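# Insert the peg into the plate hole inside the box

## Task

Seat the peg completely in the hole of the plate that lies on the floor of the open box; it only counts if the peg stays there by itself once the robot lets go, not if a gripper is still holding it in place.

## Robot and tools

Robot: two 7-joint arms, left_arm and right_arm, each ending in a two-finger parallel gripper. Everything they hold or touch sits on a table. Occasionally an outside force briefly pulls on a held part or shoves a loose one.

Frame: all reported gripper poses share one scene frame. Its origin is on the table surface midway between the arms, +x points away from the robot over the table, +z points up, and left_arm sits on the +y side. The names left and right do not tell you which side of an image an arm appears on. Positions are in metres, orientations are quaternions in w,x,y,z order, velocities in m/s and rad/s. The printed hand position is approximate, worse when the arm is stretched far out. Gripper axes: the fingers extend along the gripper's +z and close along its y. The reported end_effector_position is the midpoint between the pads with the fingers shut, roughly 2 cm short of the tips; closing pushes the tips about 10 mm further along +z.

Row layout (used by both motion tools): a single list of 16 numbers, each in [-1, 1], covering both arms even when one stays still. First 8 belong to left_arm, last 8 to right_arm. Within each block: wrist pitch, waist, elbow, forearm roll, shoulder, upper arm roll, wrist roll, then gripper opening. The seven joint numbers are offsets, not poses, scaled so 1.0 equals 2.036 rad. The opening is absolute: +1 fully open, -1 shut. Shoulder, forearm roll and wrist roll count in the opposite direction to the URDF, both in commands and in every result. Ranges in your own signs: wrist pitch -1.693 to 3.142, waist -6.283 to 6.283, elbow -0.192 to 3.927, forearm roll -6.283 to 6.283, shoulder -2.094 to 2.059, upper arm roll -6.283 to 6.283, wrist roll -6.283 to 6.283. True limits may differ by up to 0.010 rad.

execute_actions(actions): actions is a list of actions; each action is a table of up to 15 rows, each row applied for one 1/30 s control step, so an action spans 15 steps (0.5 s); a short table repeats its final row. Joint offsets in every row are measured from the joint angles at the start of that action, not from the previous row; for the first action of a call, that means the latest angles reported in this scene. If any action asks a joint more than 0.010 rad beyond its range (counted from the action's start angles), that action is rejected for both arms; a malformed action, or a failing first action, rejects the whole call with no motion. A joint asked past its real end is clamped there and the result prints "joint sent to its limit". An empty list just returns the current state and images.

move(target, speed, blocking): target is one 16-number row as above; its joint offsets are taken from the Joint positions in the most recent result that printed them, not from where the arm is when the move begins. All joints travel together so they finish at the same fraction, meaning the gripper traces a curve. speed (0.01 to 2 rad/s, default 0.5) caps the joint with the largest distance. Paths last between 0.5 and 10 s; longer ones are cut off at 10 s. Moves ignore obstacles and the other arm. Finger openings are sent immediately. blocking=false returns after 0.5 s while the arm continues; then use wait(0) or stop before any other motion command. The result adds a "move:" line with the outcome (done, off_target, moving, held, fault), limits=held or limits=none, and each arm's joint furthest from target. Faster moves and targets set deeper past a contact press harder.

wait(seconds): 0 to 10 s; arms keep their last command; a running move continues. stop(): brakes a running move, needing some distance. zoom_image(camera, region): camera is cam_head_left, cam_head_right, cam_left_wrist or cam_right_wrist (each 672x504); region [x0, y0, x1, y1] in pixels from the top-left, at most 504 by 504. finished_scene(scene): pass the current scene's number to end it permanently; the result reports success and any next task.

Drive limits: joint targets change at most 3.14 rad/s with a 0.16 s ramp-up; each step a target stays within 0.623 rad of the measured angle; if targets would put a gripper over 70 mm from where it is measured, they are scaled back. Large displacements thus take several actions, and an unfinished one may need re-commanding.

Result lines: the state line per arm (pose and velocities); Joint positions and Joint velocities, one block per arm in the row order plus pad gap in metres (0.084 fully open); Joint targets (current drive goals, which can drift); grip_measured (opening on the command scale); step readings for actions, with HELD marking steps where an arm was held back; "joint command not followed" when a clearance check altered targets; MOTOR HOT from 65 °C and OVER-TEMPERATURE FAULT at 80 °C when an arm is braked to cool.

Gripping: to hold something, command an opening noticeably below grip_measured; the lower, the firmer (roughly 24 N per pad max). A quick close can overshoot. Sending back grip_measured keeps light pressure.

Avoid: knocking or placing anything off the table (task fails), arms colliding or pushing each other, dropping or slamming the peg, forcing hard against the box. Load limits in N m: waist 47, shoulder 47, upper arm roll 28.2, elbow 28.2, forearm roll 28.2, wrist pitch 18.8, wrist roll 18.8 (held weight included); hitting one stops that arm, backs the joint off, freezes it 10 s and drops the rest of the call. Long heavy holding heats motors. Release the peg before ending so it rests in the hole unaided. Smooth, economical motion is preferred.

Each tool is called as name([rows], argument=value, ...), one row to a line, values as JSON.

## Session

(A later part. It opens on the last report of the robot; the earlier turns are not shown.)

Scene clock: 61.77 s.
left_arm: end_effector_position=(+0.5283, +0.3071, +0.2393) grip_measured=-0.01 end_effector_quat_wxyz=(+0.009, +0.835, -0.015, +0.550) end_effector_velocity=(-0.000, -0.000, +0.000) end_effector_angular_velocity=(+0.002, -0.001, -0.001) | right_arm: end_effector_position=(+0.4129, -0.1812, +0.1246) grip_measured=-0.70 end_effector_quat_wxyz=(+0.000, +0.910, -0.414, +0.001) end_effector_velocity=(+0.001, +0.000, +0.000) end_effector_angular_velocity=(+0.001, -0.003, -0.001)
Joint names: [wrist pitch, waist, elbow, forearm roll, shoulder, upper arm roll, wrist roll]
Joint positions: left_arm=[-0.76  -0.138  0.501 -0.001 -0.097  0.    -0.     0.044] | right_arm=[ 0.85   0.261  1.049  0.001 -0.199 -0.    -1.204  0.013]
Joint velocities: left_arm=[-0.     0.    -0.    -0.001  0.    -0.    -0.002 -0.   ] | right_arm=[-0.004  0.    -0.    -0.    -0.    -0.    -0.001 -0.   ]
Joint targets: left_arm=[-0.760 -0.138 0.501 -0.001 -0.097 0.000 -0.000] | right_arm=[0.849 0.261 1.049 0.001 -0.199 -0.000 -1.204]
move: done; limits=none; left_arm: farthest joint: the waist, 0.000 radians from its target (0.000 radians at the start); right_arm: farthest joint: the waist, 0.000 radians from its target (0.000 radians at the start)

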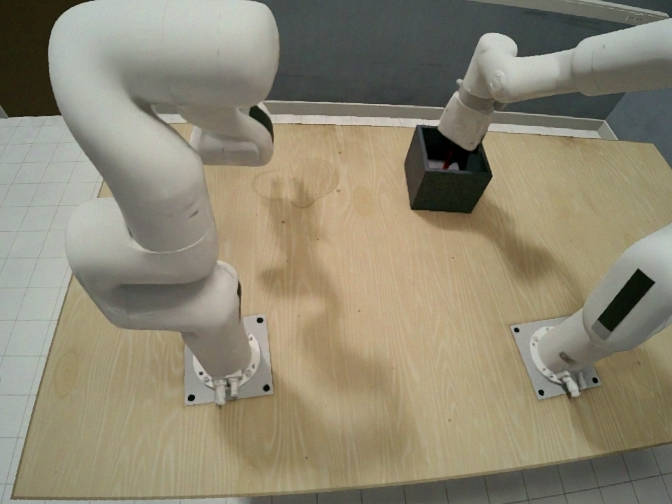

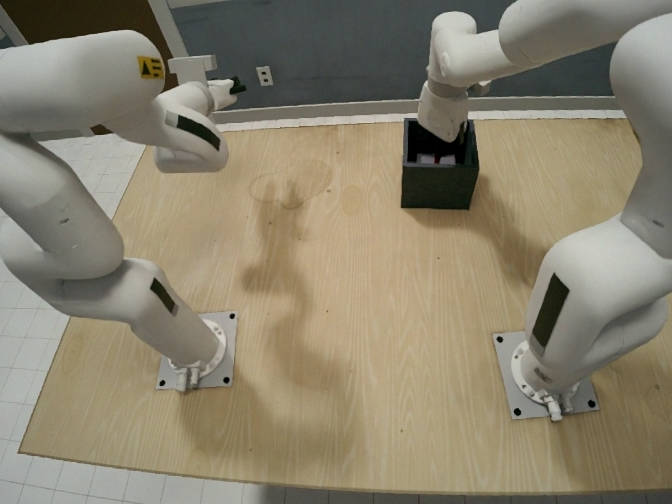

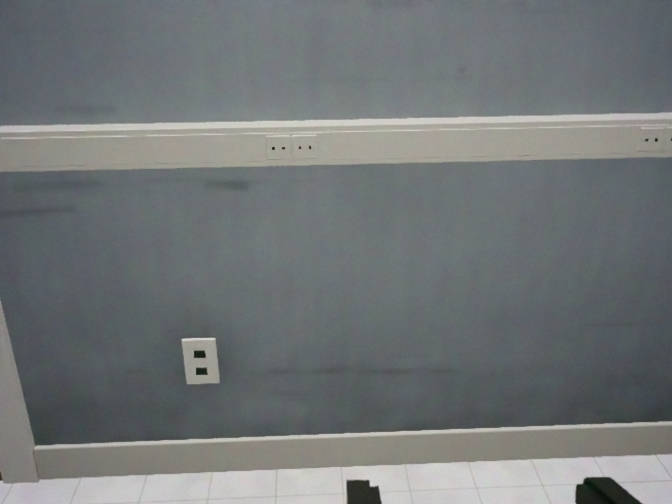

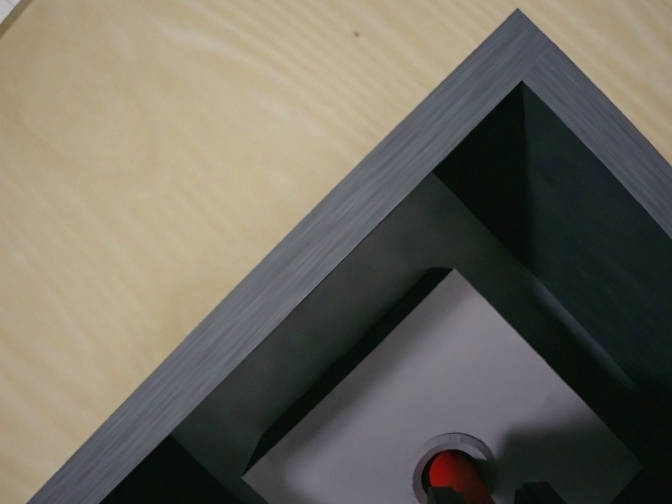

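move(target=[0,0,0,0,0,0,0,0,-0.039,0,-0.015,0,-0.024,0,0,-1], speed=0.04)

move(target=[0,0,0,0,0,0,0,0,0,0,0,0,0,0,0,-0.45])

move(target=[0,0,0,0,0,0,0,0,0.065,0,0.026,0,0.039,0,0,-0.45], speed=0.2)

Scene clock: 70.43 s.
left_arm: end_effector_position=(+0.5283, +0.3071, +0.2393) grip_measured=-0.01 end_effector_quat_wxyz=(+0.009, +0.835, -0.015, +0.550) end_effector_velocity=(+0.000, -0.000, +0.000) end_effector_angular_velocity=(+0.000, -0.000, -0.001) | right_arm: end_effector_position=(+0.4121, -0.1814, +0.0951) grip_measured=-0.70 end_effector_quat_wxyz=(+0.000, +0.910, -0.414, +0.001) end_effector_velocity=(-0.000, +0.001, -0.000) end_effector_angular_velocity=(+0.000, -0.001, +0.001)
Joint names: [wrist pitch, waist, elbow, forearm roll, shoulder, upper arm roll, wrist roll]
Joint positions: left_arm=[-0.76  -0.138  0.501 -0.001 -0.097  0.    -0.     0.044] | right_arm=[ 0.77   0.261  1.019  0.001 -0.248 -0.    -1.204  0.013]
Joint velocities: left_arm=[-0.     0.     0.    -0.001  0.    -0.     0.    -0.   ] | right_arm=[-0.001  0.001 -0.001  0.     0.001  0.    -0.     0.   ]
Joint targets: left_arm=[-0.760 -0.138 0.501 -0.001 -0.097 0.000 -0.000] | right_arm=[0.770 0.261 1.019 0.001 -0.248 -0.000 -1.204]
move: done; limits=none; left_arm: farthest joint: the waist, 0.000 radians from its target (0.000 radians at the start); right_arm: farthest joint: the elbow, 0.001 radians from its target (0.031 radians at the start)

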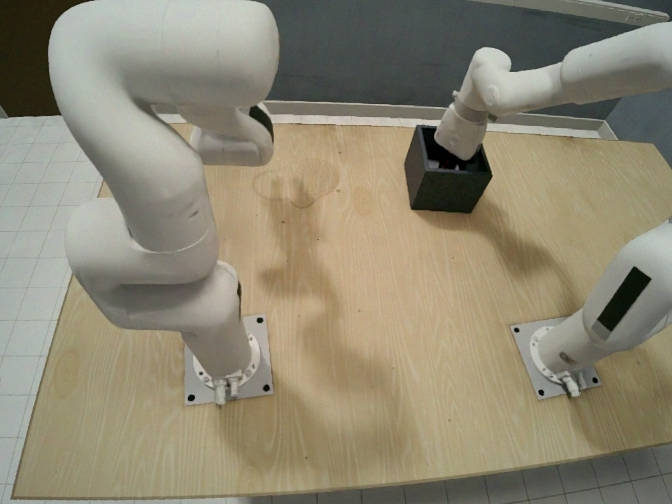

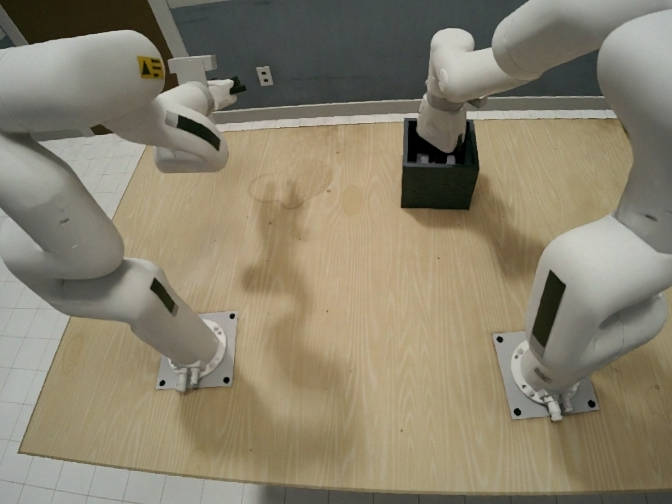

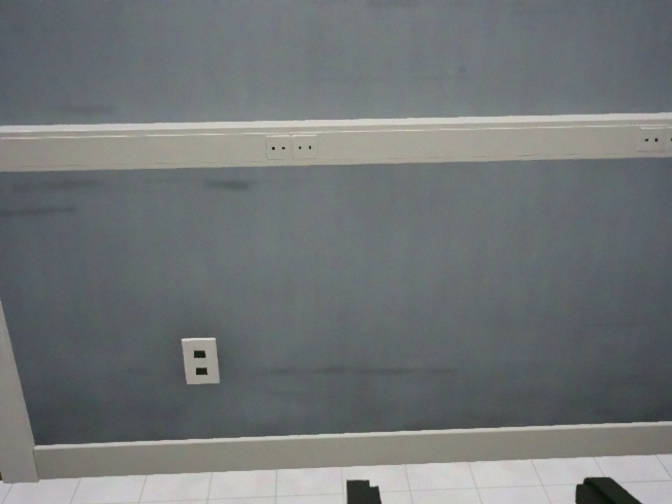

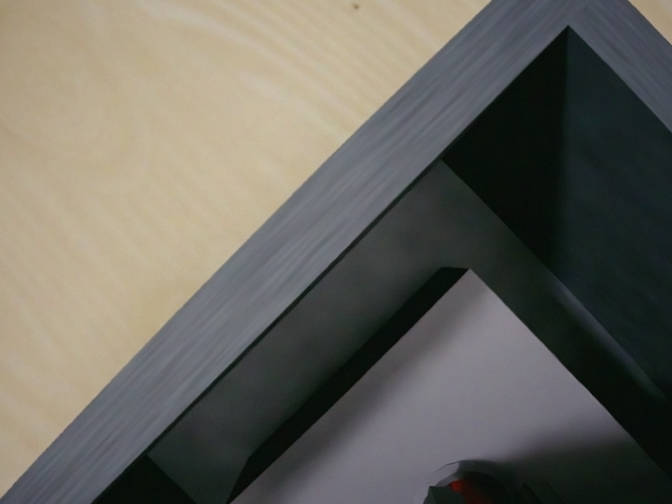

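Scene clock: 70.93 s.
left_arm: end_effector_position=(+0.5283, +0.3071, +0.2393) grip_measured=-0.01 end_effector_quat_wxyz=(+0.009, +0.835, -0.015, +0.550) end_effector_velocity=(+0.000, -0.000, +0.000) end_effector_angular_velocity=(+0.001, -0.000, -0.001) | right_arm: end_effector_position=(+0.4121, -0.1814, +0.0951) grip_measured=-0.47 end_effector_quat_wxyz=(+0.000, +0.910, -0.414, +0.001) end_effector_velocity=(-0.000, -0.000, +0.000) end_effector_angular_velocity=(-0.000, -0.000, -0.001)
Joint names: [wrist pitch, waist, elbow, forearm roll, shoulder, upper arm roll, wrist roll]
Joint positions: left_arm=[-0.76  -0.138  0.501 -0.001 -0.097  0.    -0.     0.044] | right_arm=[ 0.77   0.261  1.019  0.001 -0.248 -0.    -1.204  0.024]
Joint velocities: left_arm=[ 0.    -0.001  0.    -0.     0.    -0.    -0.001  0.   ] | right_arm=[ 0.001  0.    -0.001  0.     0.002 -0.    -0.001  0.   ]
Joint targets: left_arm=[-0.760 -0.138 0.501 -0.001 -0.097 0.000 -0.000] | right_arm=[0.770 0.261 1.019 0.001 -0.248 -0.000 -1.204]
move: done; limits=none; left_arm: farthest joint: the waist, 0.000 radians from its target (0.000 radians at the start); right_arm: farthest joint: the waist, 0.000 radians from its target (0.000 radians at the start)

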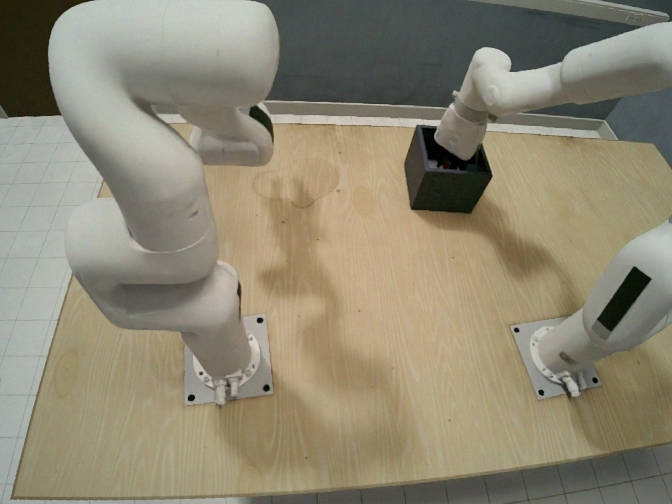

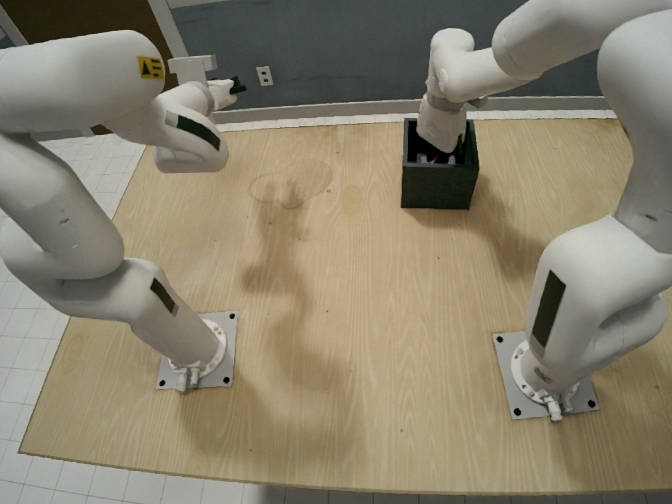

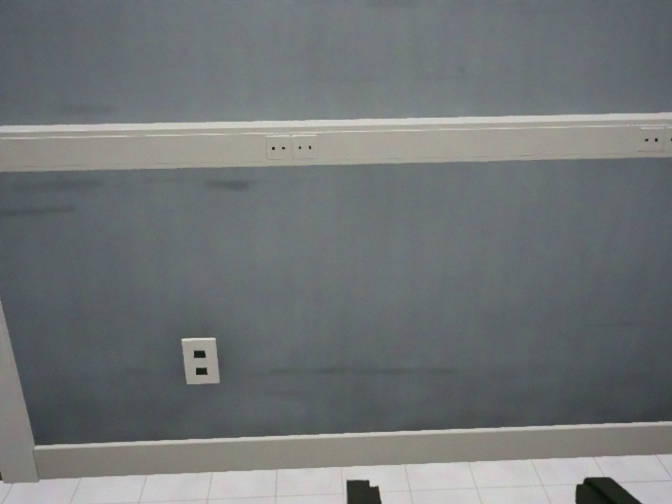

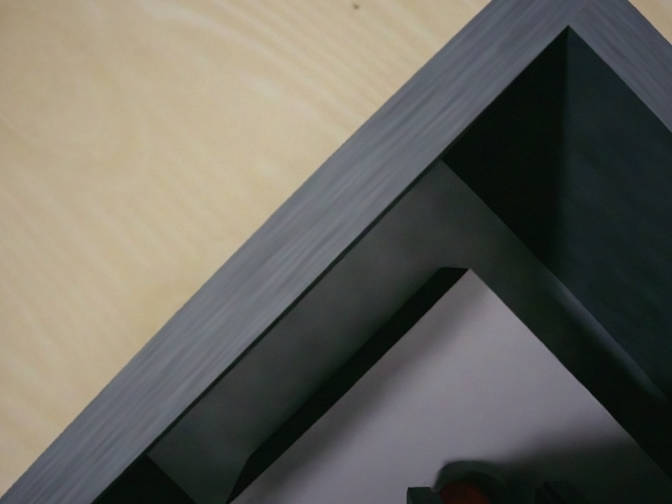

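Scene clock: 72.10 s.
left_arm: end_effector_position=(+0.5283, +0.3071, +0.2393) grip_measured=-0.01 end_effector_quat_wxyz=(+0.009, +0.835, -0.015, +0.550) end_effector_velocity=(+0.000, -0.000, -0.000) end_effector_angular_velocity=(+0.001, -0.000, -0.001) | right_arm: end_effector_position=(+0.4128, -0.1812, +0.1443) grip_measured=-0.47 end_effector_quat_wxyz=(+0.000, +0.910, -0.414, +0.001) end_effector_velocity=(+0.001, -0.000, +0.002) end_effector_angular_velocity=(+0.001, -0.003, -0.002)
Joint names: [wrist pitch, waist, elbow, forearm roll, shoulder, upper arm roll, wrist roll]
Joint positions: left_arm=[-0.76  -0.138  0.501 -0.001 -0.097  0.    -0.     0.044] | right_arm=[ 0.902  0.261  1.072  0.001 -0.169 -0.    -1.204  0.024]
Joint velocities: left_arm=[-0.001  0.     0.    -0.    -0.001 -0.    -0.001 -0.   ] | right_arm=[ 0.002 -0.001  0.003  0.     0.002 -0.    -0.001 -0.   ]
Joint targets: left_arm=[-0.760 -0.138 0.501 -0.001 -0.097 0.000 -0.000] | right_arm=[0.903 0.261 1.072 0.001 -0.168 -0.000 -1.204]
move: done; limits=none; left_arm: farthest joint: the waist, 0.000 radians from its target (0.000 radians at the start); right_arm: farthest joint: the waist, 0.000 radians from its target (0.000 radians at the start)

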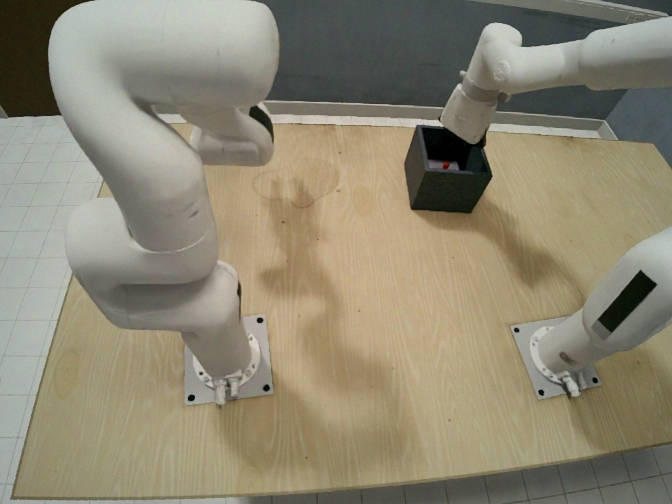

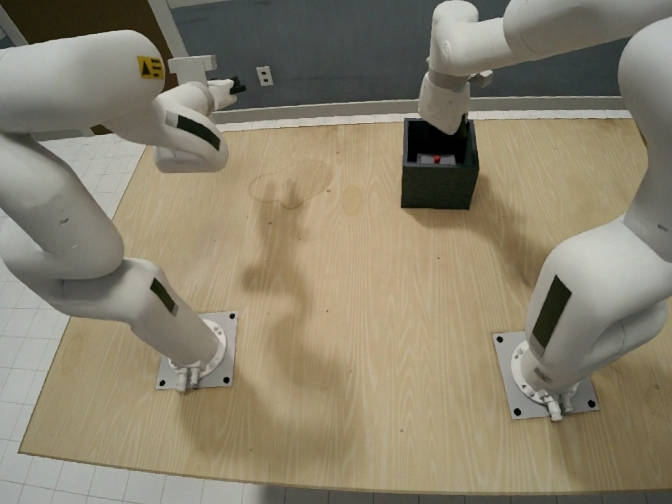

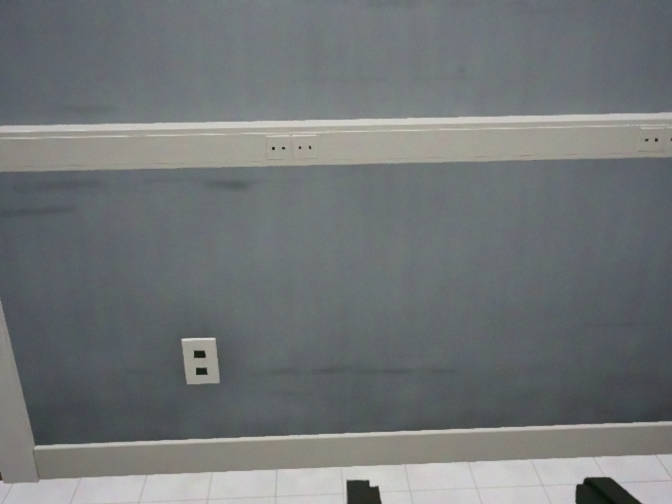

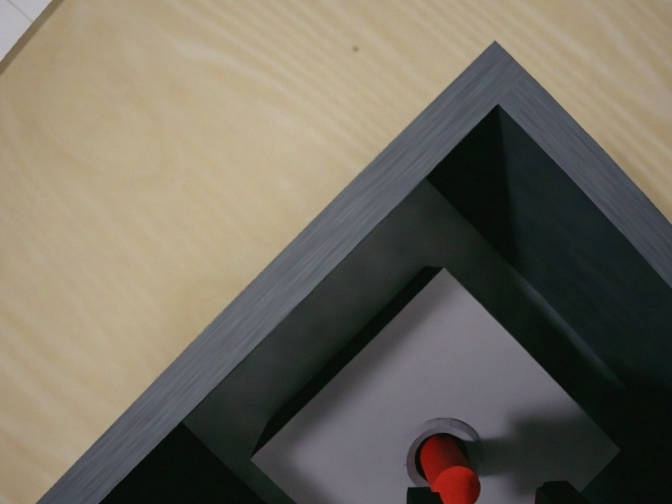

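Verify with a push.

move(target=[0,0,0,0,0,0,0,0,-0.048,0,-0.0195,0,-0.029,0,0,-1], speed=0.05)

move(target=[0,0,0,0,0,0,0,0,0.03,0,0.012,0,0.018,0,0,-1], speed=0.2)

Scene clock: 76.40 s.
left_arm: end_effector_position=(+0.5283, +0.3071, +0.2393) grip_measured=-0.01 end_effector_quat_wxyz=(+0.009, +0.835, -0.015, +0.550) end_effector_velocity=(+0.000, +0.000, +0.000) end_effector_angular_velocity=(-0.001, -0.000, +0.001) | right_arm: end_effector_position=(+0.4128, -0.1812, +0.1078) grip_measured=-1.00 end_effector_quat_wxyz=(+0.000, +0.910, -0.414, +0.001) end_effector_velocity=(+0.000, +0.000, -0.000) end_effector_angular_velocity=(+0.001, -0.002, -0.001)
Joint names: [wrist pitch, waist, elbow, forearm roll, shoulder, upper arm roll, wrist roll]
Joint positions: left_arm=[-0.76  -0.138  0.501 -0.001 -0.097  0.    -0.     0.044] | right_arm=[ 0.805  0.261  1.033  0.001 -0.227 -0.    -1.204  0.   ]
Joint velocities: left_arm=[-0.     0.     0.     0.    -0.    -0.     0.001  0.   ] | right_arm=[-0.003 -0.    -0.001  0.     0.    -0.    -0.001  0.   ]
Joint targets: left_arm=[-0.760 -0.138 0.501 -0.001 -0.097 0.000 -0.000] | right_arm=[0.805 0.261 1.032 0.001 -0.228 -0.000 -1.204]
move: done; limits=none; left_arm: farthest joint: the waist, 0.000 radians from its target (0.000 radians at the start); right_arm: farthest joint: the shoulder, 0.001 radians from its target (0.060 radians at the start)

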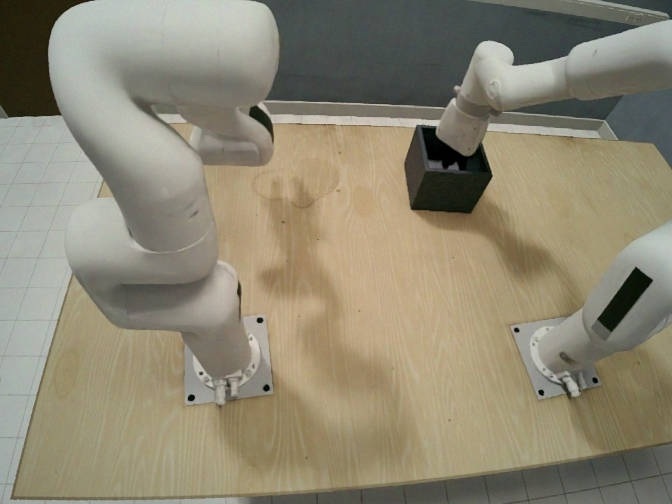

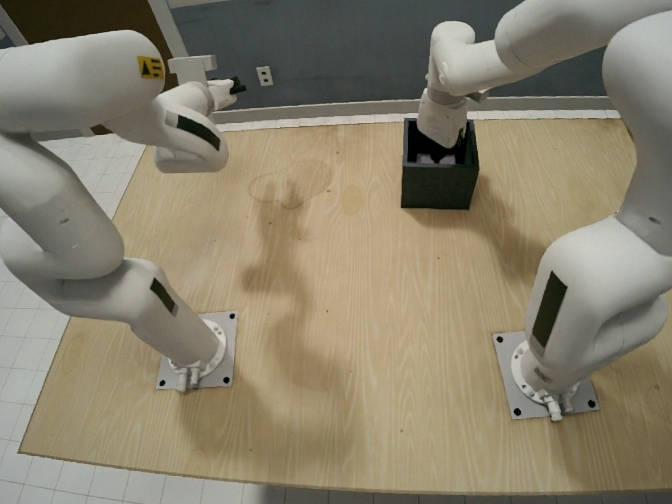

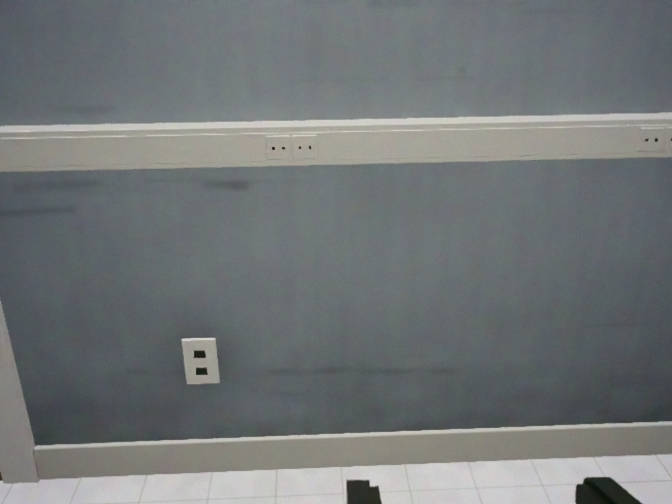

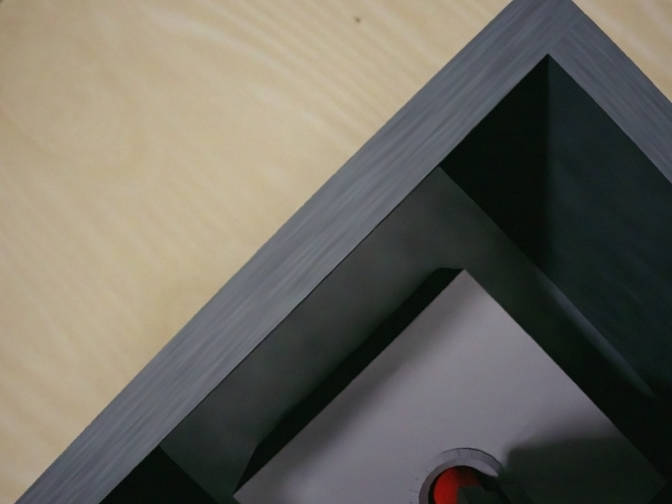

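Scene clock: 77.30 s.
left_arm: end_effector_position=(+0.5283, +0.3071, +0.2393) grip_measured=-0.01 end_effector_quat_wxyz=(+0.009, +0.835, -0.015, +0.550) end_effector_velocity=(-0.000, -0.000, +0.000) end_effector_angular_velocity=(+0.001, -0.001, -0.001) | right_arm: end_effector_position=(+0.4131, -0.1811, +0.1303) grip_measured=-1.00 end_effector_quat_wxyz=(+0.000, +0.910, -0.414, +0.001) end_effector_velocity=(+0.001, +0.001, +0.002) end_effector_angular_velocity=(+0.002, -0.004, +0.000)
Joint names: [wrist pitch, waist, elbow, forearm roll, shoulder, upper arm roll, wrist roll]
Joint positions: left_arm=[-0.76  -0.138  0.501 -0.001 -0.097  0.    -0.     0.044] | right_arm=[ 0.866  0.261  1.057  0.001 -0.191 -0.    -1.204  0.   ]
Joint velocities: left_arm=[-0.    -0.    -0.    -0.001  0.001  0.    -0.001  0.   ] | right_arm=[ 0.001  0.001  0.003 -0.     0.002 -0.    -0.     0.   ]
Joint targets: left_arm=[-0.760 -0.138 0.501 -0.001 -0.097 0.000 -0.000] | right_arm=[0.866 0.261 1.057 0.001 -0.191 -0.000 -1.204]
move: done; limits=none; left_arm: farthest joint: the waist, 0.000 radians from its target (0.000 radians at the start); right_arm: farthest joint: the shoulder, 0.001 radians from its target (0.037 radians at the start)

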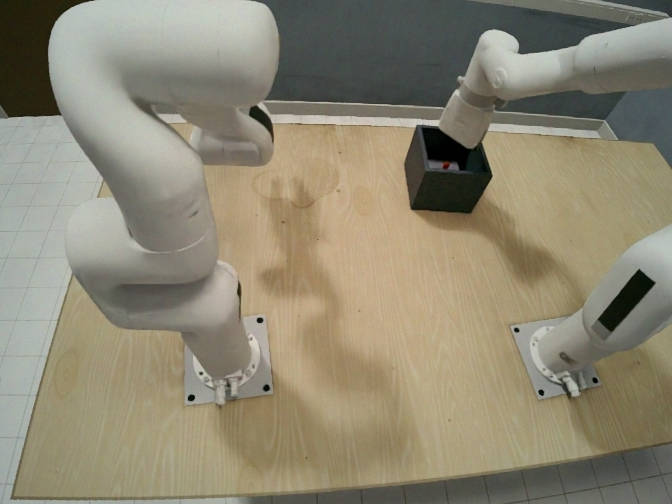

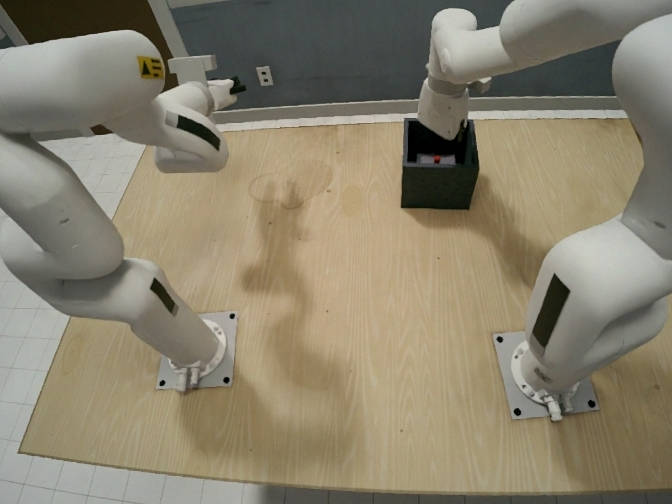

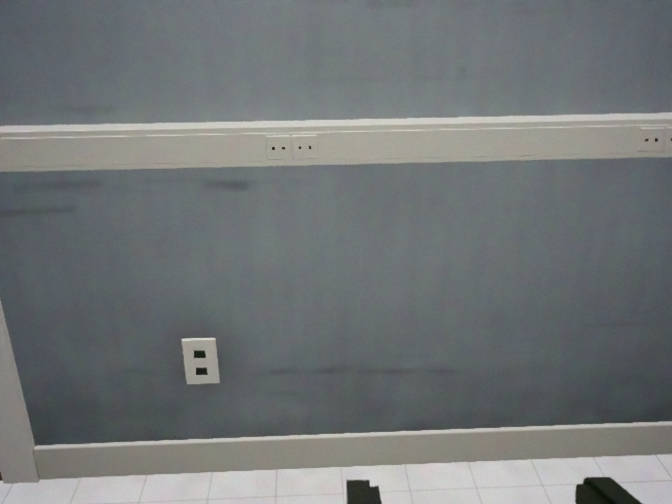

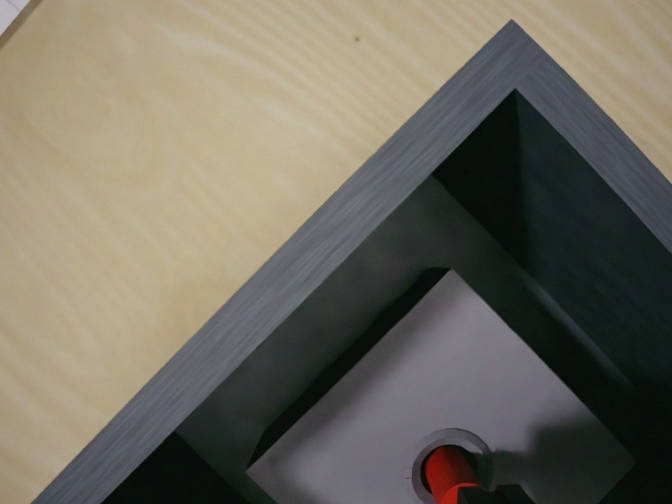

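finished_scene(scene=2)

The scene is finished: the task was done.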